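## Task

Take plate C15 and put it on the empty nest OUT so it sits flat within the locators, turned so its well A1 lies at the nest corner labelled A1. All other plates must be back where they began, either seated in their nest or home in their slot of hotel H1. Nothing may depend on the robot holding it at the end; release the plate and withdraw the gripper before finishing.

## Robot and tools

Robot: a single four-axis SCARA-style plate mover. Joints from the base out: lift (prismatic, 0.000 to 0.550 m), shoulder (-2.000 to 2.000 rad), elbow (-2.800 to 2.800 rad), wrist yaw (-12.566 to 12.566 rad), plus a two-finger parallel gripper. The gripper is always level; it can only yaw. If the elbow reading gets within 0.4 rad of 0 the arm may fold and fault, so avoid a nearly straight arm.

Frames: the scene frame has its origin on the table top under the arm base, +z up, +y to the left when facing along +x. The gripper frame: fingers point along +x, they open and close along y, and rz turns about z from +x toward +y. end_effector_position is the point between the rubber pads, 2 to 3 cm behind the fingertips.

Scene: plates sit in the six-slot hotel H1 (slot 1 lowest) or on nests N1/N2; only their ID labels tell them apart, so read labels in the images. Well A1 is at each plate's clipped corner. A plate is home in H1 when it rests flat on the shelf's two prongs, short end facing out, behind both front pins and between the side pins. Seated on a nest means flat inside its locators. Nest RG, in front of H1, can be used as a temporary spot. Loose objects or a held plate may occasionally get a brief tug.

Tool execute_actions, argument actions: a list holding at most one item. An empty list only returns the current state. An item with rows (1 to 15 rows) and optional steps (1 to 15, default 15) runs that many 1/30 s steps, one row per step, repeating the final row. An item with only steps (up to 300) is a wait counted from the previous result, so your thinking time is included. Optional pictures (boolean) toggles camera images.

A row is five numbers, each in [-1, 1]: dx, dy, dz, rz, opening. The first four are offsets, not a pose, in the gripper's own axes, measured from the gripper pose printed in the latest result that shows one (or from the current pose if none has been shown yet in this scene, and for a second call within one reply). Every row counts from that same base, not from the row before. Scale: 1.0 equals 0.6 m for dx, dy, dz and 180 degrees for rz. Opening is absolute: +1 fully open (0.140 m), -1 closed (pads still 0.066 m apart); a full close takes at least 0.6 s. Each step the command is clipped to 70 mm and 16 degrees from the measured pose. All-zero offsets do not hold still; they pull the hand back to the base pose.

Tool move, arguments target (one row, same layout and same offset base as above) and speed (m/s, 0.002 to 0.5, default 0.25; yaw rate up to twice that in rad/s). It drives a straight path of 0.5 to 10 s toward the target, turning the short way, and sends the opening at the start. It does not avoid obstacles, and the real hand may lag, stray or overshoot the speed, mainly near full reach. Its result adds a move: line: done, off_target, moving, held or fault, plus limits (paced means the command was clipped; held means a check blocked some steps, after which motion can jump faster) and the distance to target.

Tool wait, argument seconds (0 to 10): lets time pass with no new command. Tool zoom_image: camera cam_low or cam_wrist, region [x0, y0, x1, y1] in pixels (images are 672x504, region at most 504x504). Tool finished_scene: scene, the current scene number; it is final and reports success.

Result lines: the state line gives end_effector_position (m) and end_effector_quat_wxyz in the scene frame; the position can be somewhat off, more so far out. Joint positions lists lift (m), shoulder, elbow, wrist yaw (rad) and pad gap (m). grip_measured is the finger opening on the command scale, with a constant error up to about 1 mm. To grip, command roughly 0.04 below grip_measured; smaller differences hold more gently. Pad force is about 18 N; fast closing squeezes harder. A pose unreachable line or HELD on a step means the clearance check altered or blocked the command. Hand target shows where the controller is heading. MOTOR HOT appears from 85 °C; at 100 °C an OVER-TEMPERATURE FAULT brakes the arm until cool, so do not hold loads longer than needed. Load limits: lift 55.8 N, shoulder 8.37 N m, elbow 4.18 N m, wrist yaw 1.39 N m (held weight included); reaching one stops the arm 10 s and drops the rest of the call.

Cameras: cam_low is fixed, cam_wrist rides on the hand; calibration was supplied at the start.

Typical order: look and find the plate by its label, move above it with fingers open and aligned with the plate, descend gently, close, lift slowly, carry above everything, rotate so A1 matches the OUT corner, lower into the locators, open, rise clear, check the images, then finish. Move slowly near contact, do not target far past a surface, never drop or slam plates, and never push anything off the table.

Each tool is called after ">>>" as name(argument=value, ...) on one line, values as JSON.

## Session

>>> execute_actions(actions=[])

Scene clock: 0.00 s of 9600.00 s.
end_effector_position=(+0.5035, -0.2896, +0.5164) grip_measured=+0.98 end_effector_quat_wxyz=(-0.462, -0.000, -0.000, +0.887)
Joint positions: [ 0.511  0.096  2.048 -4.325  0.139]
Hand target: +0.503, -0.290, +0.516; -0.462, -0.000, -0.000, +0.887
camera_calibration (this result's frames):
cam_wrist: T_world_to_cam=[[-0.821213, 0.570619, 0.00175373, 0.586726], [0.339801, 0.491493, -0.801854, 0.373056], [-0.458416, -0.657897, -0.597517, 0.444905], [0, 0, 0, 1]] pos_world=[0.559014, -0.22545, 0.563946]

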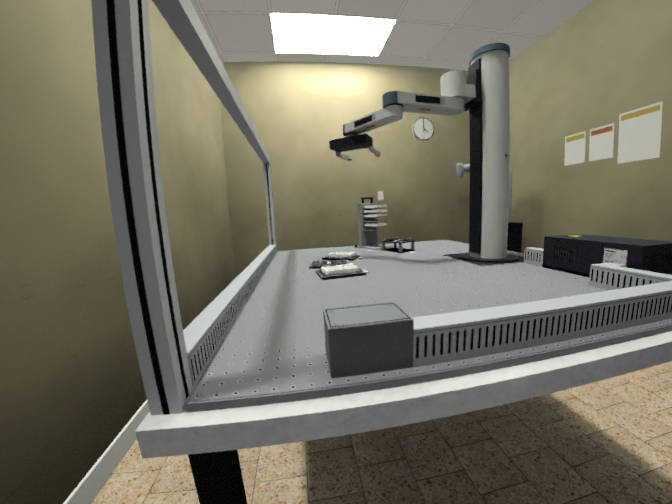

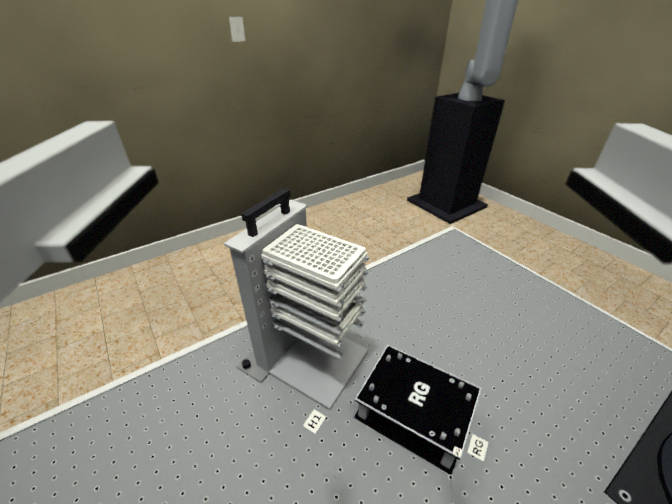

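>>> zoom_image(camera="cam_wrist", region=[215, 180, 395, 420])

>>> zoom_image(camera="cam_wrist", region=[340, 335, 500, 485])

>>> zoom_image(camera="cam_low", region=[300, 185, 430, 290])

Region (215, 180, 395, 420) of cam_wrist's 672x504 image, scaled by 2.100, with more detail than that image has; it fills the left 378 columns of this view, and the rest is white.

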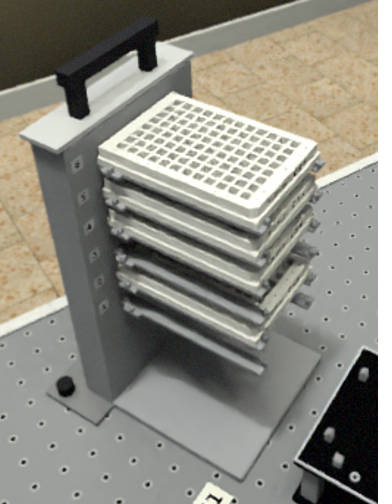

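Region (340, 335, 500, 485) of cam_wrist's 672x504 image, scaled by 3.150, with more detail than that image has; it fills the top 472 rows of this view, and the rest is white.

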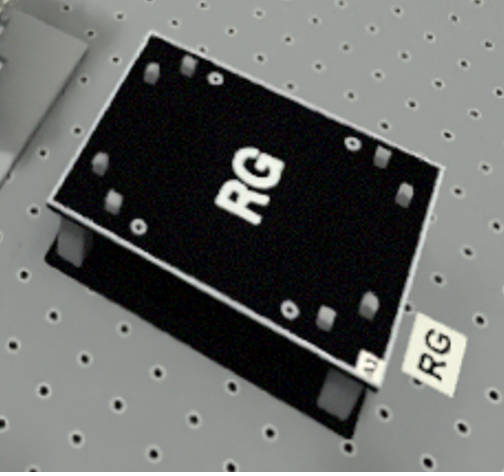

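Region (300, 185, 430, 290) of cam_low's 672x504 image, scaled by 3.877, with more detail than that image has; it fills the top 407 rows of this view, and the rest is white.

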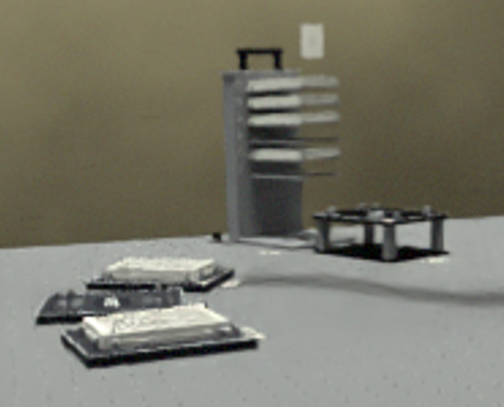

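>>> move(target=[0.325, -0.2025, -0.419, 0.3248, 0.05], speed=0.35)

Scene clock: 55.87 s of 9600.00 s.
end_effector_position=(+0.2920, -0.3798, +0.2650) grip_measured=+0.05 end_effector_quat_wxyz=(+0.836, +0.000, +0.000, -0.549)
Joint positions: [ 0.26  -0.411  1.031 -1.782  0.105]
Hand target: +0.292, -0.380, +0.265; +0.836, +0.000, +0.000, -0.548
Off the commanded pose: 0.000 m, 0 deg.
After step 90, 50.93 s passed at rest.
move: done
camera_calibration (this result's frames):
cam_wrist: T_world_to_cam=[[-0.916067, -0.401022, 0.00175373, 0.123653], [-0.240906, 0.546803, -0.801854, 0.478216], [0.320602, -0.734975, -0.597517, -0.118396], [0, 0, 0, 1]] pos_world=[0.266437, -0.298921, 0.312499]

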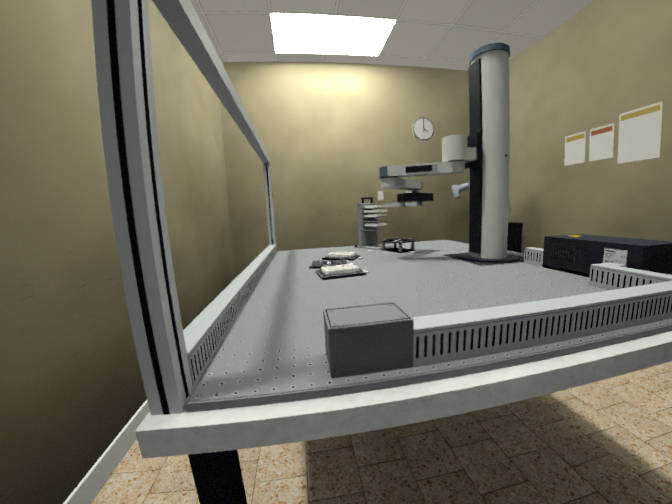

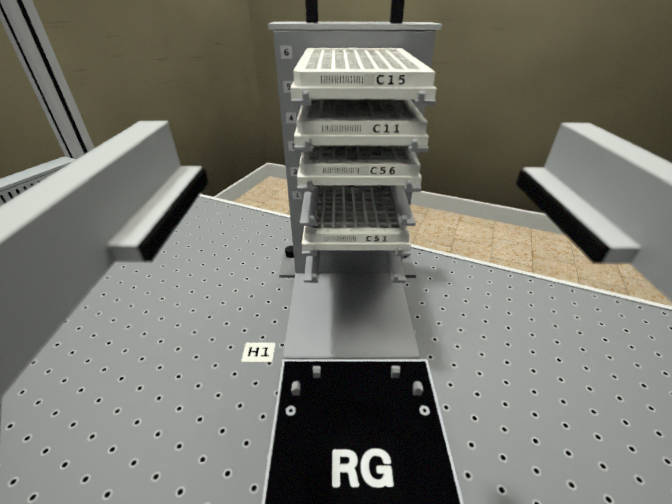

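>>> zoom_image(camera="cam_wrist", region=[265, 10, 445, 200])

>>> zoom_image(camera="cam_wrist", region=[280, 40, 360, 110])

>>> zoom_image(camera="cam_wrist", region=[365, 40, 445, 110])

Region (265, 10, 445, 200) of cam_wrist's 672x504 image, scaled by 2.653, with more detail than that image has; it fills the left 477 columns of this view, and the rest is white.

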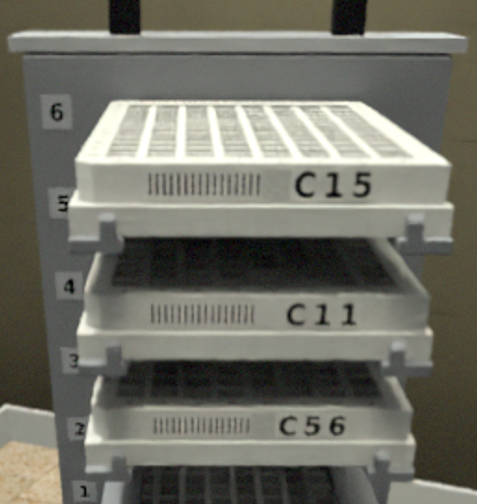

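Region (280, 40, 360, 110) of cam_wrist's 672x504 image, scaled by 6.300, with more detail than that image has; it fills the top 441 rows of this view, and the rest is white.

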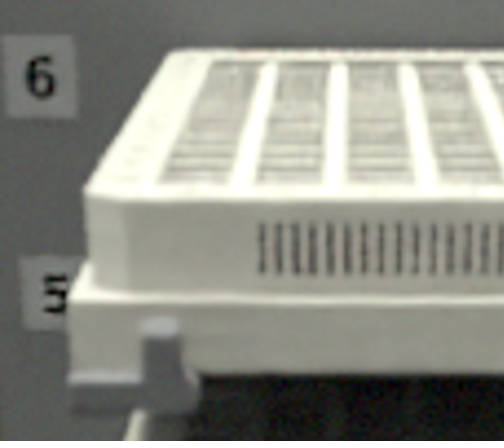

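Region (365, 40, 445, 110) of cam_wrist's 672x504 image, scaled by 6.300, with more detail than that image has; it fills the top 441 rows of this view, and the rest is white.

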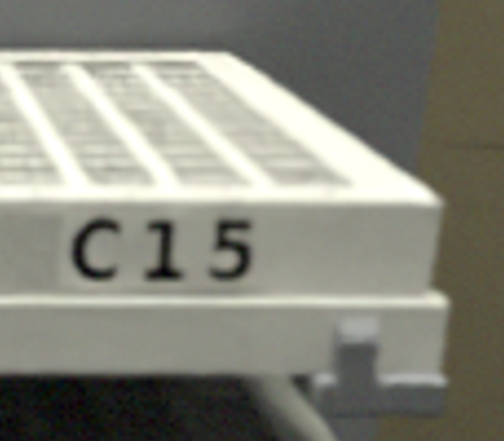

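>>> zoom_image(camera="cam_low", region=[304, 246, 374, 284])

Region (304, 246, 374, 284) of cam_low's 672x504 image, scaled by 7.200, with more detail than that image has; it fills the top 274 rows of this view, and the rest is white.

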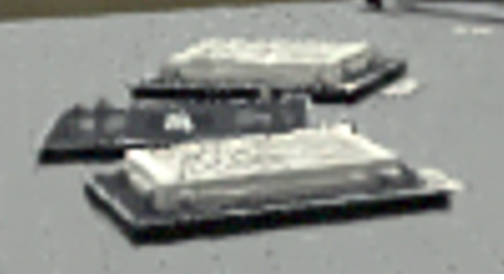

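>>> move(target=[0.304, -0.0115, 0.018, 0.0012, 0.0], speed=0.15)

Scene clock: 120.53 s of 9600.00 s.
end_effector_position=(+0.3583, -0.5499, +0.2758) grip_measured=+0.00 end_effector_quat_wxyz=(+0.837, +0.000, +0.000, -0.547)
Joint positions: [ 0.271 -0.764  2.017 -2.41   0.103]
Hand target: +0.358, -0.550, +0.276; +0.837, +0.000, +0.000, -0.547
Off the commanded pose: 0.000 m, 0 deg.
After step 90, 60.07 s passed at rest.
move: done
camera_calibration (this result's frames):
cam_wrist: T_world_to_cam=[[-0.914524, -0.404528, 0.00175373, 0.113644], [-0.242999, 0.545876, -0.801854, 0.596051], [0.323416, -0.733741, -0.597517, -0.258525], [0, 0, 0, 1]] pos_world=[0.332381, -0.469088, 0.323274]

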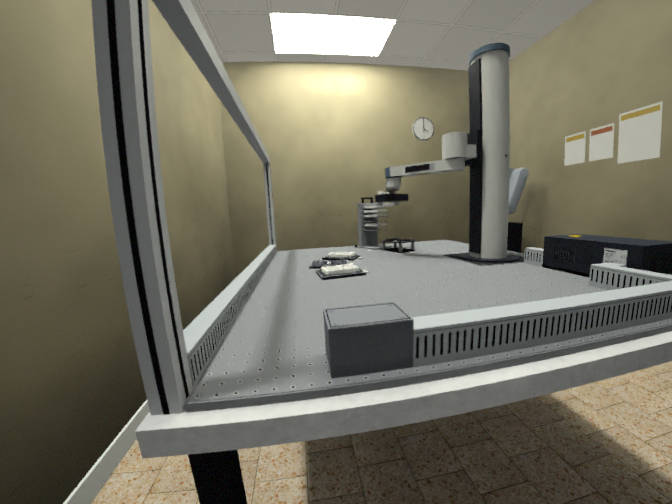

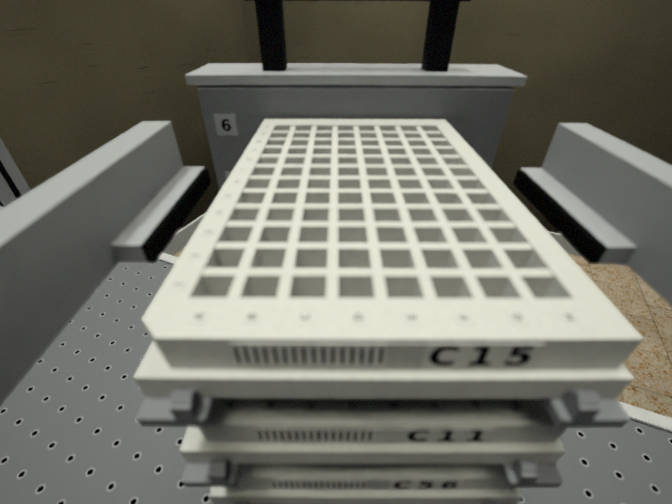

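>>> zoom_image(camera="cam_wrist", region=[120, 300, 240, 440])

>>> zoom_image(camera="cam_wrist", region=[540, 300, 672, 440])

>>> zoom_image(camera="cam_wrist", region=[240, 100, 480, 160])

Region (120, 300, 240, 440) of cam_wrist's 672x504 image, scaled by 3.600, with more detail than that image has; it fills the left 432 columns of this view, and the rest is white.

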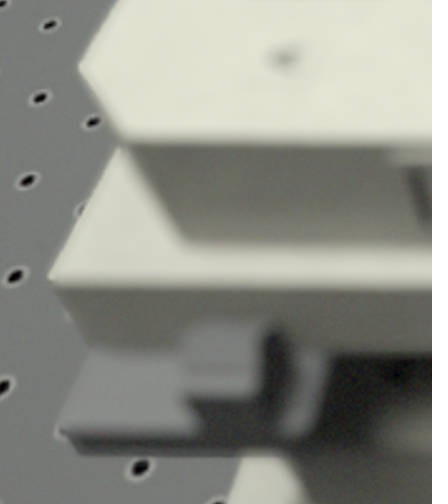

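Region (540, 300, 672, 440) of cam_wrist's 672x504 image, scaled by 3.600, with more detail than that image has; it fills the left 475 columns of this view, and the rest is white.

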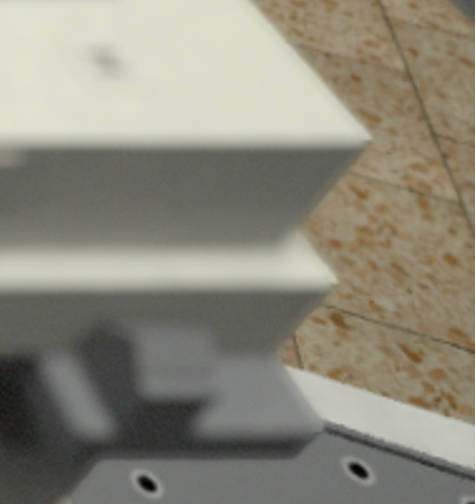

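Region (240, 100, 480, 160) of cam_wrist's 672x504 image, scaled by 2.100, with more detail than that image has; it fills the top 126 rows of this view, and the rest is white.

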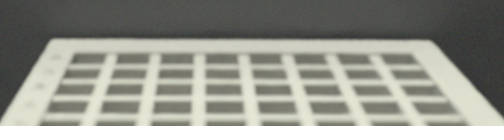

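>>> execute_actions(actions=[{"rows": [[0,0.00075,0.0005,-0.0003,-0.12],[0,0.00075,0.0005,-0.0003,-0.24],[0,0.00075,0.0005,-0.0003,-0.35],[0,0.00075,0.0005,-0.0003,-0.44],[0,0.00075,0.0005,-0.0003,-0.48],[0,0.00075,0.0005,-0.0003,-0.50],[0,0.00075,0.0005,-0.0003,-0.515],[0,0.00075,0.0005,-0.0003,-0.53],[0,0.00075,0.0005,-0.0003,-0.54],[0,0.00075,0.0005,-0.0003,-0.55],[0,0.00075,0.0005,-0.0003,-0.56],[0,0.00075,0.0005,-0.0003,-0.57],[0,0.00075,0.0005,-0.0003,-0.58],[0,0.00075,0.0005,-0.0003,-0.59],[0,0.00075,0.0005,-0.0003,-0.60]], "steps": 15}], pictures=false)

>>> execute_actions(actions=[{"rows": [[0,0,0,0,-0.605],[0,0,0,0,-0.61],[0,0,0,0,-0.615],[0,0,0,0,-0.62],[0,0,0,0,-0.625],[0,0,0,0,-0.63],[0,0,0,0,-0.635]], "steps": 10}], pictures=false)

>>> move(target=[0, 0, 0.015, 0, -0.635], speed=0.03)

>>> move(target=[-0.1, 0, 0.0417, 0, -0.635], speed=0.12)

>>> move(target=[-0.4309, 0.7506, -0.1383, 0.3186, -0.635], speed=0.3)

Scene clock: 218.10 s of 9600.00 s.
end_effector_position=(+0.3587, -0.5497, +0.2761) grip_measured=-0.59 end_effector_quat_wxyz=(+0.837, +0.000, +0.000, -0.547)
Joint positions: [ 0.271 -0.763  2.016 -2.412  0.081]
Hand target: +0.359, -0.550, +0.276; +0.837, +0.000, +0.000, -0.547
Off the commanded pose: 0.000 m, 0 deg.
Steps of this call (steps 1 to 90: nothing new was sent; then 94.07 s passed at rest; steps 91 to 105: all 15 steps of this action). Readings (end_effector_position):
91: (+0.3583, -0.5499, +0.2758)
92: (+0.3586, -0.5497, +0.2760)
94: (+0.3587, -0.5497, +0.2761)
98: (+0.3587, -0.5497, +0.2761)
105: the state above

Scene clock: 218.43 s of 9600.00 s.
end_effector_position=(+0.3587, -0.5497, +0.2761) grip_measured=-0.59 end_effector_quat_wxyz=(+0.837, +0.000, +0.000, -0.547)
Joint positions: [ 0.271 -0.763  2.016 -2.412  0.081]
Hand target: +0.359, -0.550, +0.276; +0.837, +0.000, +0.000, -0.547
Off the commanded pose: 0.000 m, 0 deg.
Steps of this call (steps 1 to 10: all 10 steps of this action). Readings (end_effector_position):
1: (+0.3587, -0.5497, +0.2761)
2: (+0.3587, -0.5497, +0.2761)
4: (+0.3587, -0.5497, +0.2761)
8: (+0.3587, -0.5497, +0.2761)
10: the state above

Scene clock: 219.37 s of 9600.00 s.
end_effector_position=(+0.3587, -0.5497, +0.2851) grip_measured=-0.59 end_effector_quat_wxyz=(+0.837, +0.000, +0.000, -0.547)
Joint positions: [ 0.28  -0.763  2.016 -2.412  0.081]
Hand target: +0.359, -0.550, +0.285; +0.837, +0.000, +0.000, -0.547
Off the commanded pose: 0.000 m, 0 deg.
move: done
camera_calibration (this result's frames):
cam_wrist: T_world_to_cam=[[-0.914821, -0.403856, 0.00175373, 0.114581], [-0.242598, 0.546055, -0.801854, 0.603487], [0.322876, -0.733979, -0.597517, -0.252902], [0, 0, 0, 1]] pos_world=[0.332881, -0.468888, 0.332595]

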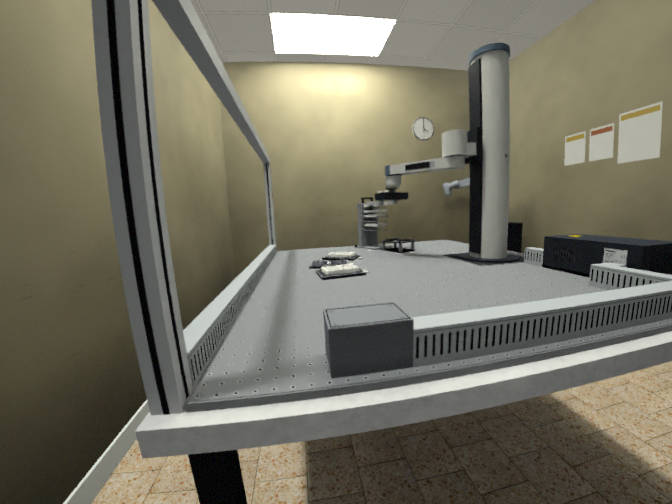

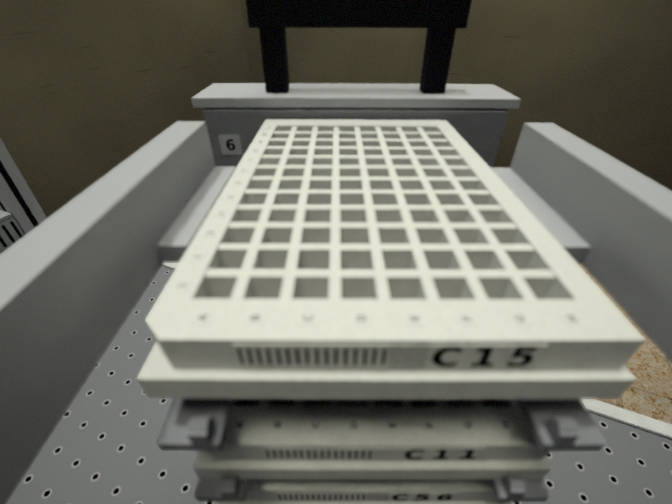

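Scene clock: 220.20 s of 9600.00 s.
end_effector_position=(+0.3346, -0.4947, +0.3101) grip_measured=-0.59 end_effector_quat_wxyz=(+0.837, +0.000, +0.000, -0.548)
Joint positions: [ 0.305 -0.615  1.638 -2.181  0.081]
Hand target: +0.335, -0.495, +0.310; +0.837, +0.000, +0.000, -0.547
Off the commanded pose: 0.000 m, 0 deg.
move: done
camera_calibration (this result's frames):
cam_wrist: T_world_to_cam=[[-0.91499, -0.403472, 0.00175373, 0.114885], [-0.242369, 0.546156, -0.801854, 0.587674], [0.322568, -0.734114, -0.597517, -0.189751], [0, 0, 0, 1]] pos_world=[0.308761, -0.413908, 0.357648]

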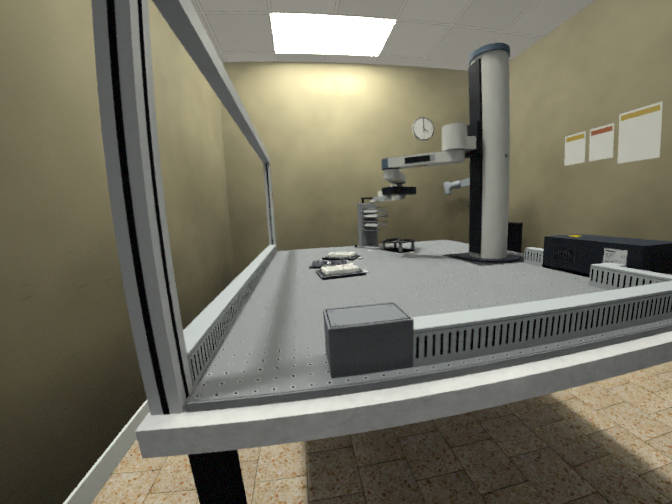

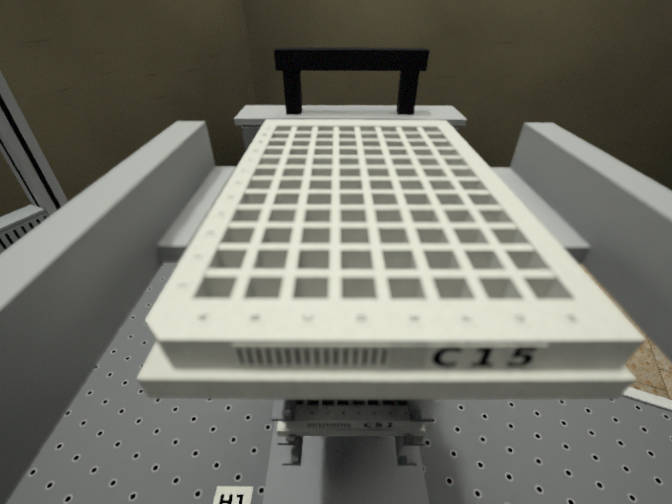

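Scene clock: 222.33 s of 9600.00 s.
end_effector_position=(+0.6437, -0.0773, +0.2271) grip_measured=-0.59 end_effector_quat_wxyz=(+0.997, +0.000, +0.000, -0.079)
Joint positions: [ 0.222  0.617  1.393 -2.167  0.081]
Hand target: +0.644, -0.077, +0.227; +0.997, +0.000, +0.000, -0.079
Off the commanded pose: 0.000 m, 0 deg.
move: done
camera_calibration (this result's frames):
cam_wrist: T_world_to_cam=[[-0.153368, -0.988168, 0.00175373, 0.0308699], [-0.590664, 0.0902508, -0.801854, 0.556995], [0.792208, -0.124015, -0.597517, -0.287802], [0, 0, 0, 1]] pos_world=[0.561731, -0.0554564, 0.274608]

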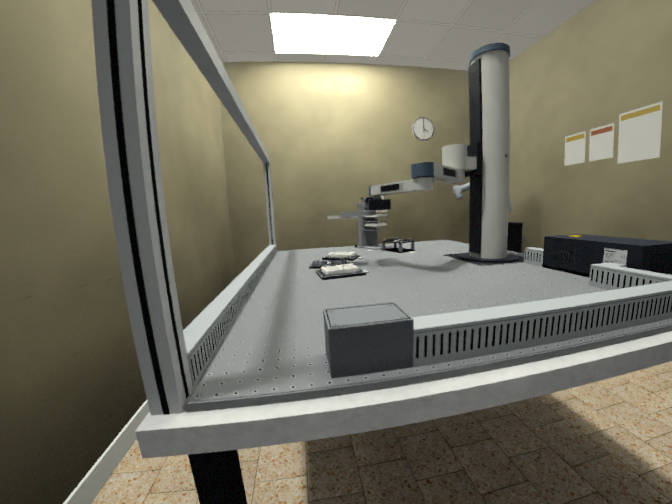

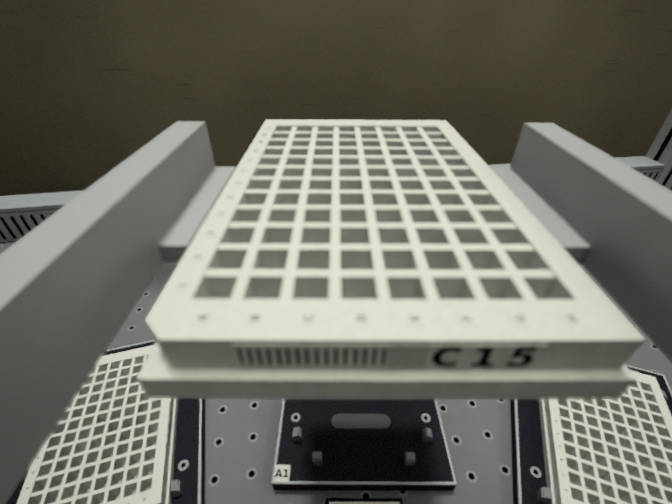

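>>> zoom_image(camera="cam_wrist", region=[262, 390, 470, 504])

>>> zoom_image(camera="cam_wrist", region=[265, 395, 365, 495])

>>> zoom_image(camera="cam_wrist", region=[365, 395, 465, 495])

Region (262, 390, 470, 504) of cam_wrist's 672x504 image, scaled by 2.423, with more detail than that image has; it fills the top 276 rows of this view, and the rest is white.

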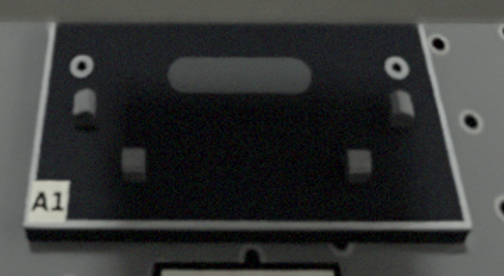

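Region (265, 395, 365, 495) of cam_wrist's 672x504 image, scaled by 5.040, with more detail than that image has.

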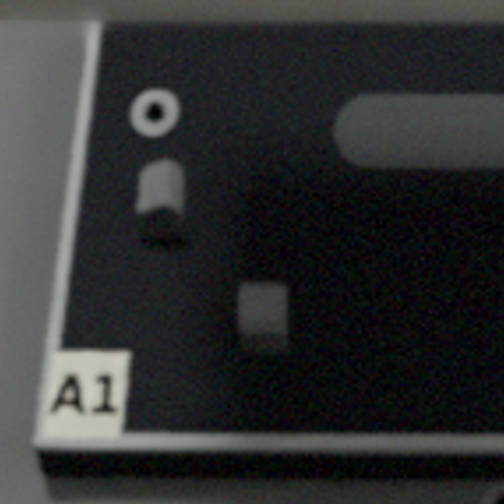

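Region (365, 395, 465, 495) of cam_wrist's 672x504 image, scaled by 5.040, with more detail than that image has.

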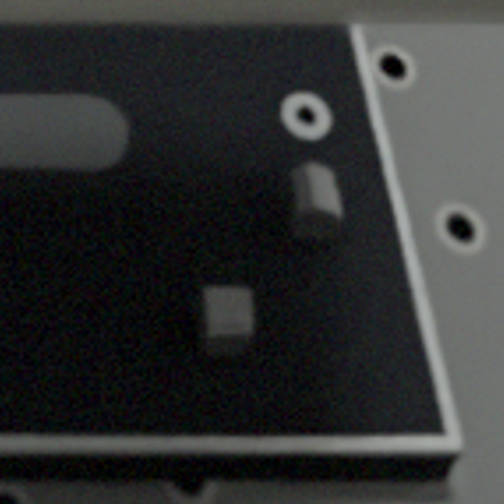

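>>> move(target=[0.1143, -0.0165, -0.2885, -0.0008, -0.635], speed=0.2)

Scene clock: 312.20 s of 9600.00 s.
end_effector_position=(+0.7099, -0.0978, +0.0539) grip_measured=-0.59 end_effector_quat_wxyz=(+0.997, +0.000, +0.000, -0.080)
Joint positions: [ 0.049  0.433  1.773 -2.367  0.081]
Hand target: +0.710, -0.098, +0.054; +0.997, +0.000, +0.000, -0.080
Off the commanded pose: 0.000 m, 0 deg.
After step 110, 84.87 s passed at rest.
move: done
camera_calibration (this result's frames):
cam_wrist: T_world_to_cam=[[-0.155783, -0.98779, 0.00175373, 0.0227802], [-0.590442, 0.091694, -0.801854, 0.459066], [0.791903, -0.12595, -0.597517, -0.446206], [0, 0, 0, 1]] pos_world=[0.627953, -0.0757914, 0.101448]

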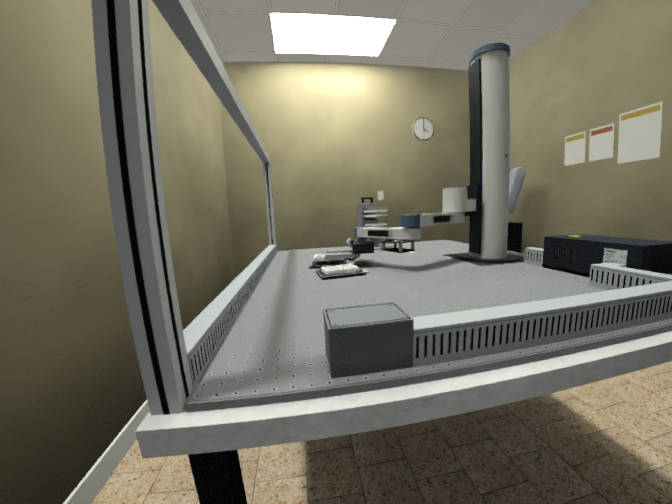

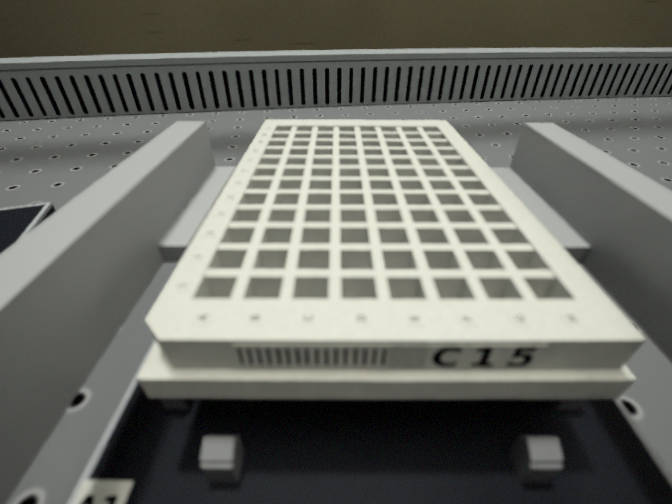

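>>> execute_actions(actions=[])

Scene clock: 337.87 s of 9600.00 s.
end_effector_position=(+0.7099, -0.0978, +0.0539) grip_measured=-0.59 end_effector_quat_wxyz=(+0.997, +0.000, +0.000, -0.080)
Joint positions: [ 0.049  0.433  1.773 -2.367  0.081]
Hand target: +0.710, -0.098, +0.054; +0.997, +0.000, +0.000, -0.080
Off the commanded pose: 0.000 m, 0 deg.
Steps of this call (steps 1 to 90: nothing new was sent; then 22.67 s passed at rest). Readings (end_effector_position):
1: (+0.7099, -0.0978, +0.0539)
2: (+0.7099, -0.0978, +0.0539)
4: (+0.7099, -0.0978, +0.0539)
8: (+0.7099, -0.0978, +0.0539)
90: the state above
camera_calibration (this result's frames):
cam_wrist: T_world_to_cam=[[-0.155786, -0.987789, 0.00175373, 0.0227824], [-0.590442, 0.0916962, -0.801854, 0.459067], [0.791902, -0.125953, -0.597517, -0.446206], [0, 0, 0, 1]] pos_world=[0.627953, -0.0757916, 0.101449]

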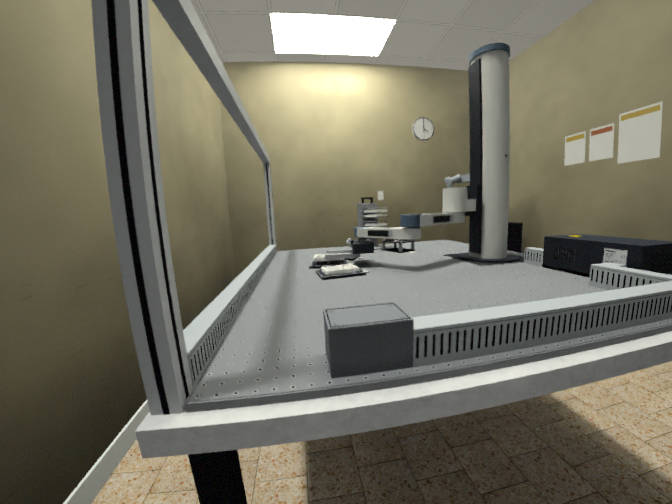

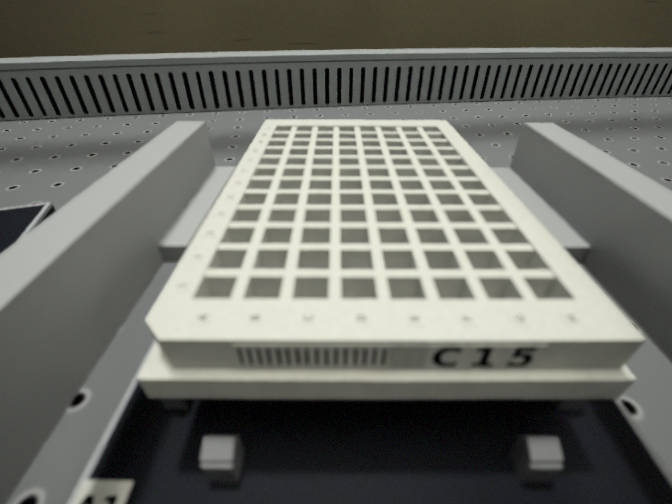

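>>> zoom_image(camera="cam_wrist", region=[60, 360, 300, 504])

>>> zoom_image(camera="cam_wrist", region=[432, 360, 672, 504])

Region (60, 360, 300, 504) of cam_wrist's 672x504 image, scaled by 2.100, with more detail than that image has; it fills the top 302 rows of this view, and the rest is white.

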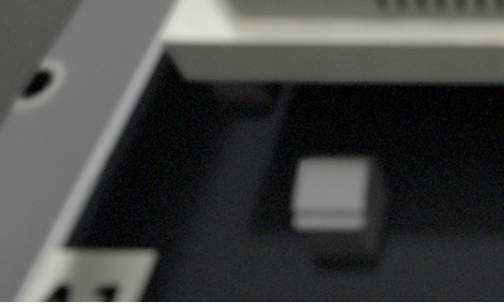

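Region (432, 360, 672, 504) of cam_wrist's 672x504 image, scaled by 2.100, with more detail than that image has; it fills the top 302 rows of this view, and the rest is white.

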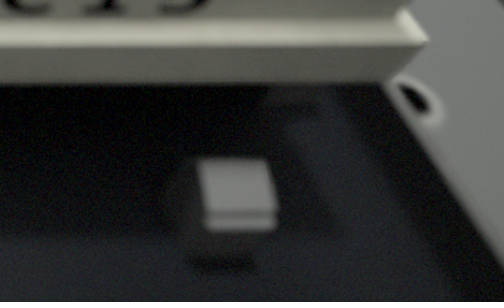

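>>> zoom_image(camera="cam_wrist", region=[180, 420, 264, 504])

>>> zoom_image(camera="cam_wrist", region=[496, 420, 580, 504])

Region (180, 420, 264, 504) of cam_wrist's 672x504 image, scaled by 6.000, with more detail than that image has.

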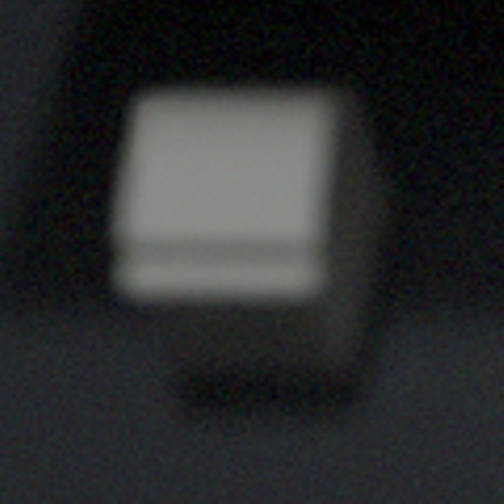

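Region (496, 420, 580, 504) of cam_wrist's 672x504 image, scaled by 6.000, with more detail than that image has.

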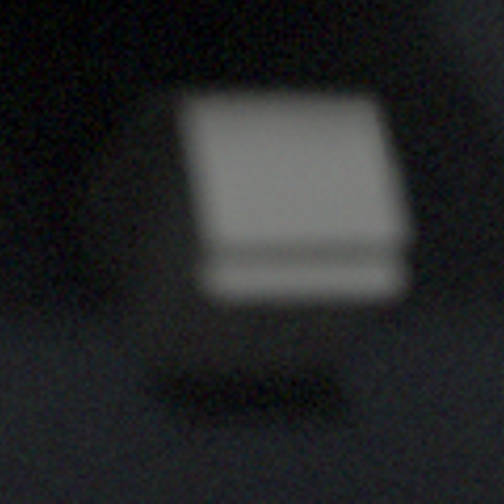

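>>> move(target=[-0.0003, 0, -0.014, 0, -0.635], speed=0.03)

>>> zoom_image(camera="cam_wrist", region=[120, 360, 260, 500])

>>> zoom_image(camera="cam_wrist", region=[520, 360, 660, 500])

Scene clock: 433.80 s of 9600.00 s.
end_effector_position=(+0.7097, -0.0978, +0.0455) grip_measured=-0.59 end_effector_quat_wxyz=(+0.997, +0.000, +0.000, -0.080)
Joint positions: [ 0.04   0.434  1.773 -2.366  0.081]
Hand target: +0.710, -0.098, +0.046; +0.997, +0.000, +0.000, -0.080
Off the commanded pose: 0.000 m, 0 deg.
After step 90, 92.23 s passed at rest.
move: done
camera_calibration (this result's frames):
cam_wrist: T_world_to_cam=[[-0.15595, -0.987763, 0.00175373, 0.0228709], [-0.590427, 0.0917938, -0.801854, 0.452196], [0.791881, -0.126084, -0.597517, -0.451139], [0, 0, 0, 1]] pos_world=[0.627804, -0.0757993, 0.0929918]

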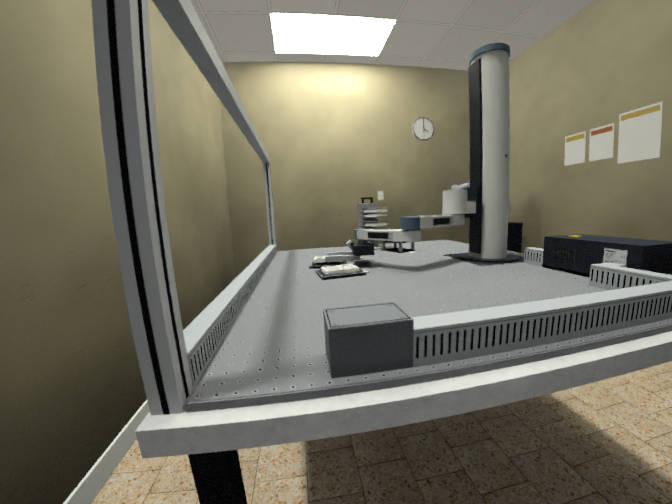

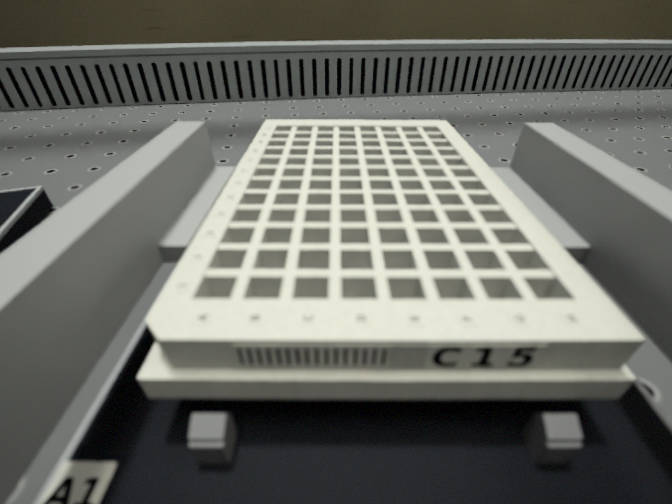

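Region (120, 360, 260, 500) of cam_wrist's 672x504 image, scaled by 3.600, with more detail than that image has.

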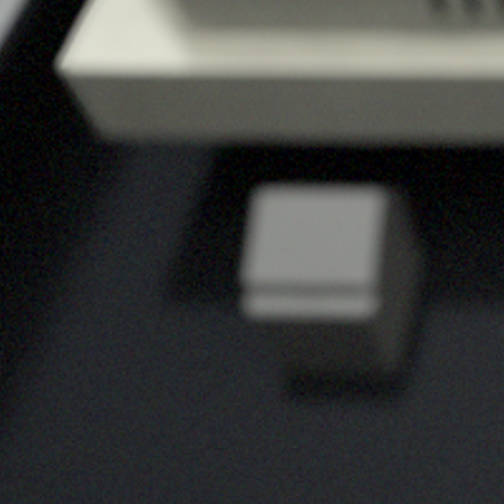

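Region (520, 360, 660, 500) of cam_wrist's 672x504 image, scaled by 3.600, with more detail than that image has.

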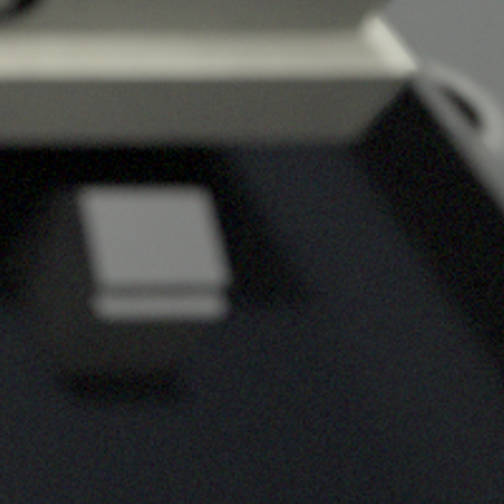

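>>> move(target=[-0.00017, 0, -0.0125, 0, -0.635], speed=0.012)

>>> zoom_image(camera="cam_wrist", region=[110, 330, 250, 470])

>>> zoom_image(camera="cam_wrist", region=[530, 330, 670, 470])

>>> zoom_image(camera="cam_wrist", region=[200, 90, 520, 200])

Scene clock: 473.30 s of 9600.00 s.
end_effector_position=(+0.7096, -0.0979, +0.0380) grip_measured=-0.59 end_effector_quat_wxyz=(+0.997, +0.000, +0.000, -0.080)
Joint positions: [ 0.033  0.434  1.772 -2.365  0.081]
Hand target: +0.710, -0.098, +0.038; +0.997, +0.000, +0.000, -0.080
Off the commanded pose: 0.000 m, 0 deg.
After step 90, 35.67 s passed at rest.
move: done
camera_calibration (this result's frames):
cam_wrist: T_world_to_cam=[[-0.156031, -0.987751, 0.00175373, 0.0228542], [-0.590419, 0.0918422, -0.801854, 0.446075], [0.791871, -0.126149, -0.597517, -0.455495], [0, 0, 0, 1]] pos_world=[0.62763, -0.0758546, 0.0854812]

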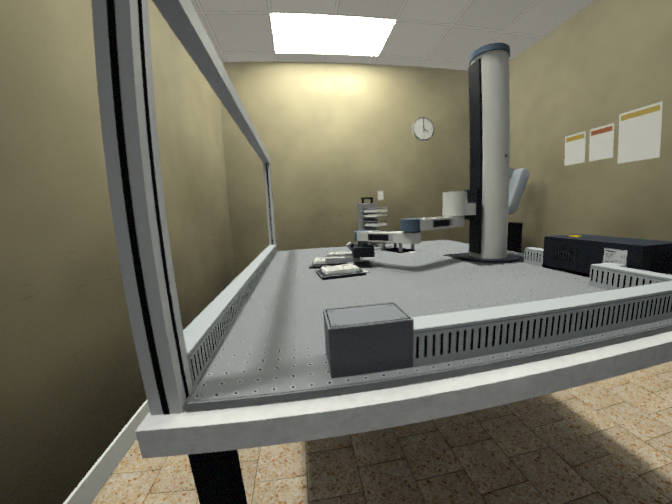

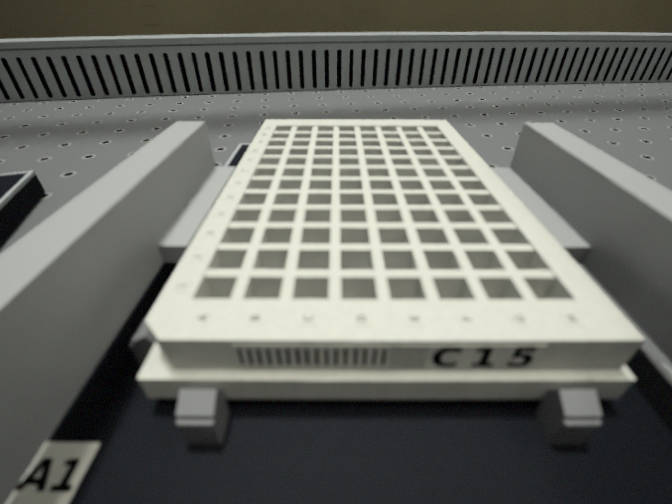

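Region (110, 330, 250, 470) of cam_wrist's 672x504 image, scaled by 3.600, with more detail than that image has.

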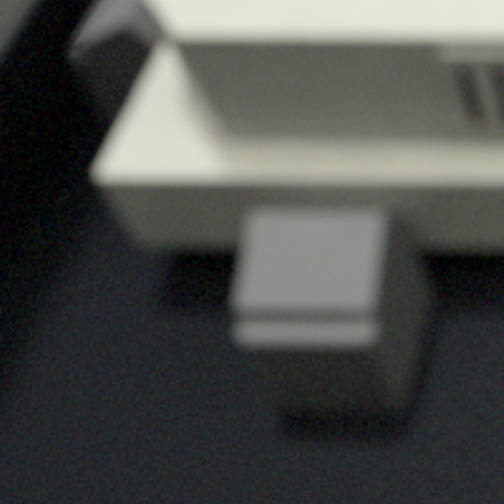

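Region (530, 330, 670, 470) of cam_wrist's 672x504 image, scaled by 3.600, with more detail than that image has.

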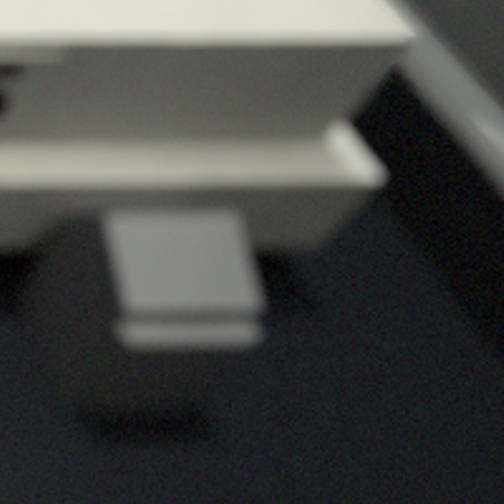

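Region (200, 90, 520, 200) of cam_wrist's 672x504 image, scaled by 1.575, with more detail than that image has; it fills the top 173 rows of this view, and the rest is white.

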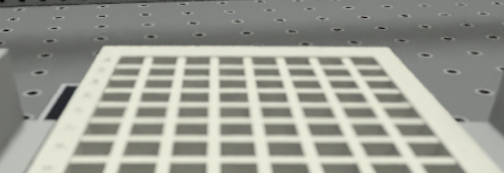

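>>> zoom_image(camera="cam_wrist", region=[220, 100, 320, 180])

>>> zoom_image(camera="cam_wrist", region=[400, 100, 500, 180])

>>> zoom_image(camera="cam_low", region=[290, 230, 410, 290])

Region (220, 100, 320, 180) of cam_wrist's 672x504 image, scaled by 5.040, with more detail than that image has; it fills the top 403 rows of this view, and the rest is white.

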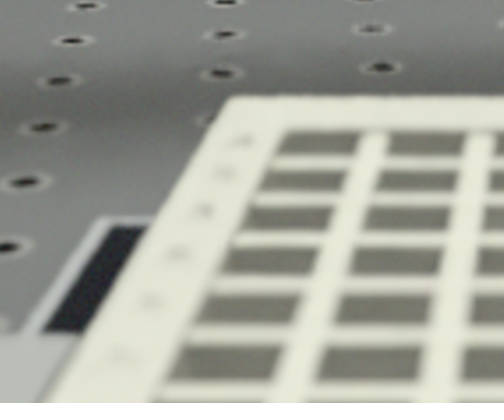

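Region (400, 100, 500, 180) of cam_wrist's 672x504 image, scaled by 5.040, with more detail than that image has; it fills the top 403 rows of this view, and the rest is white.

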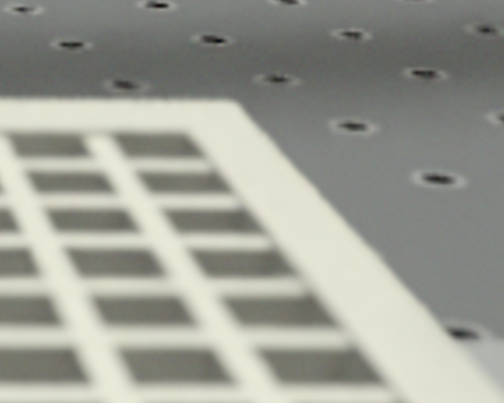

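Region (290, 230, 410, 290) of cam_low's 672x504 image, scaled by 4.200, with more detail than that image has.

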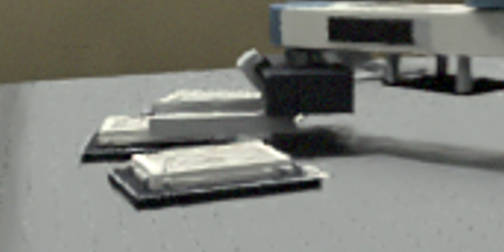

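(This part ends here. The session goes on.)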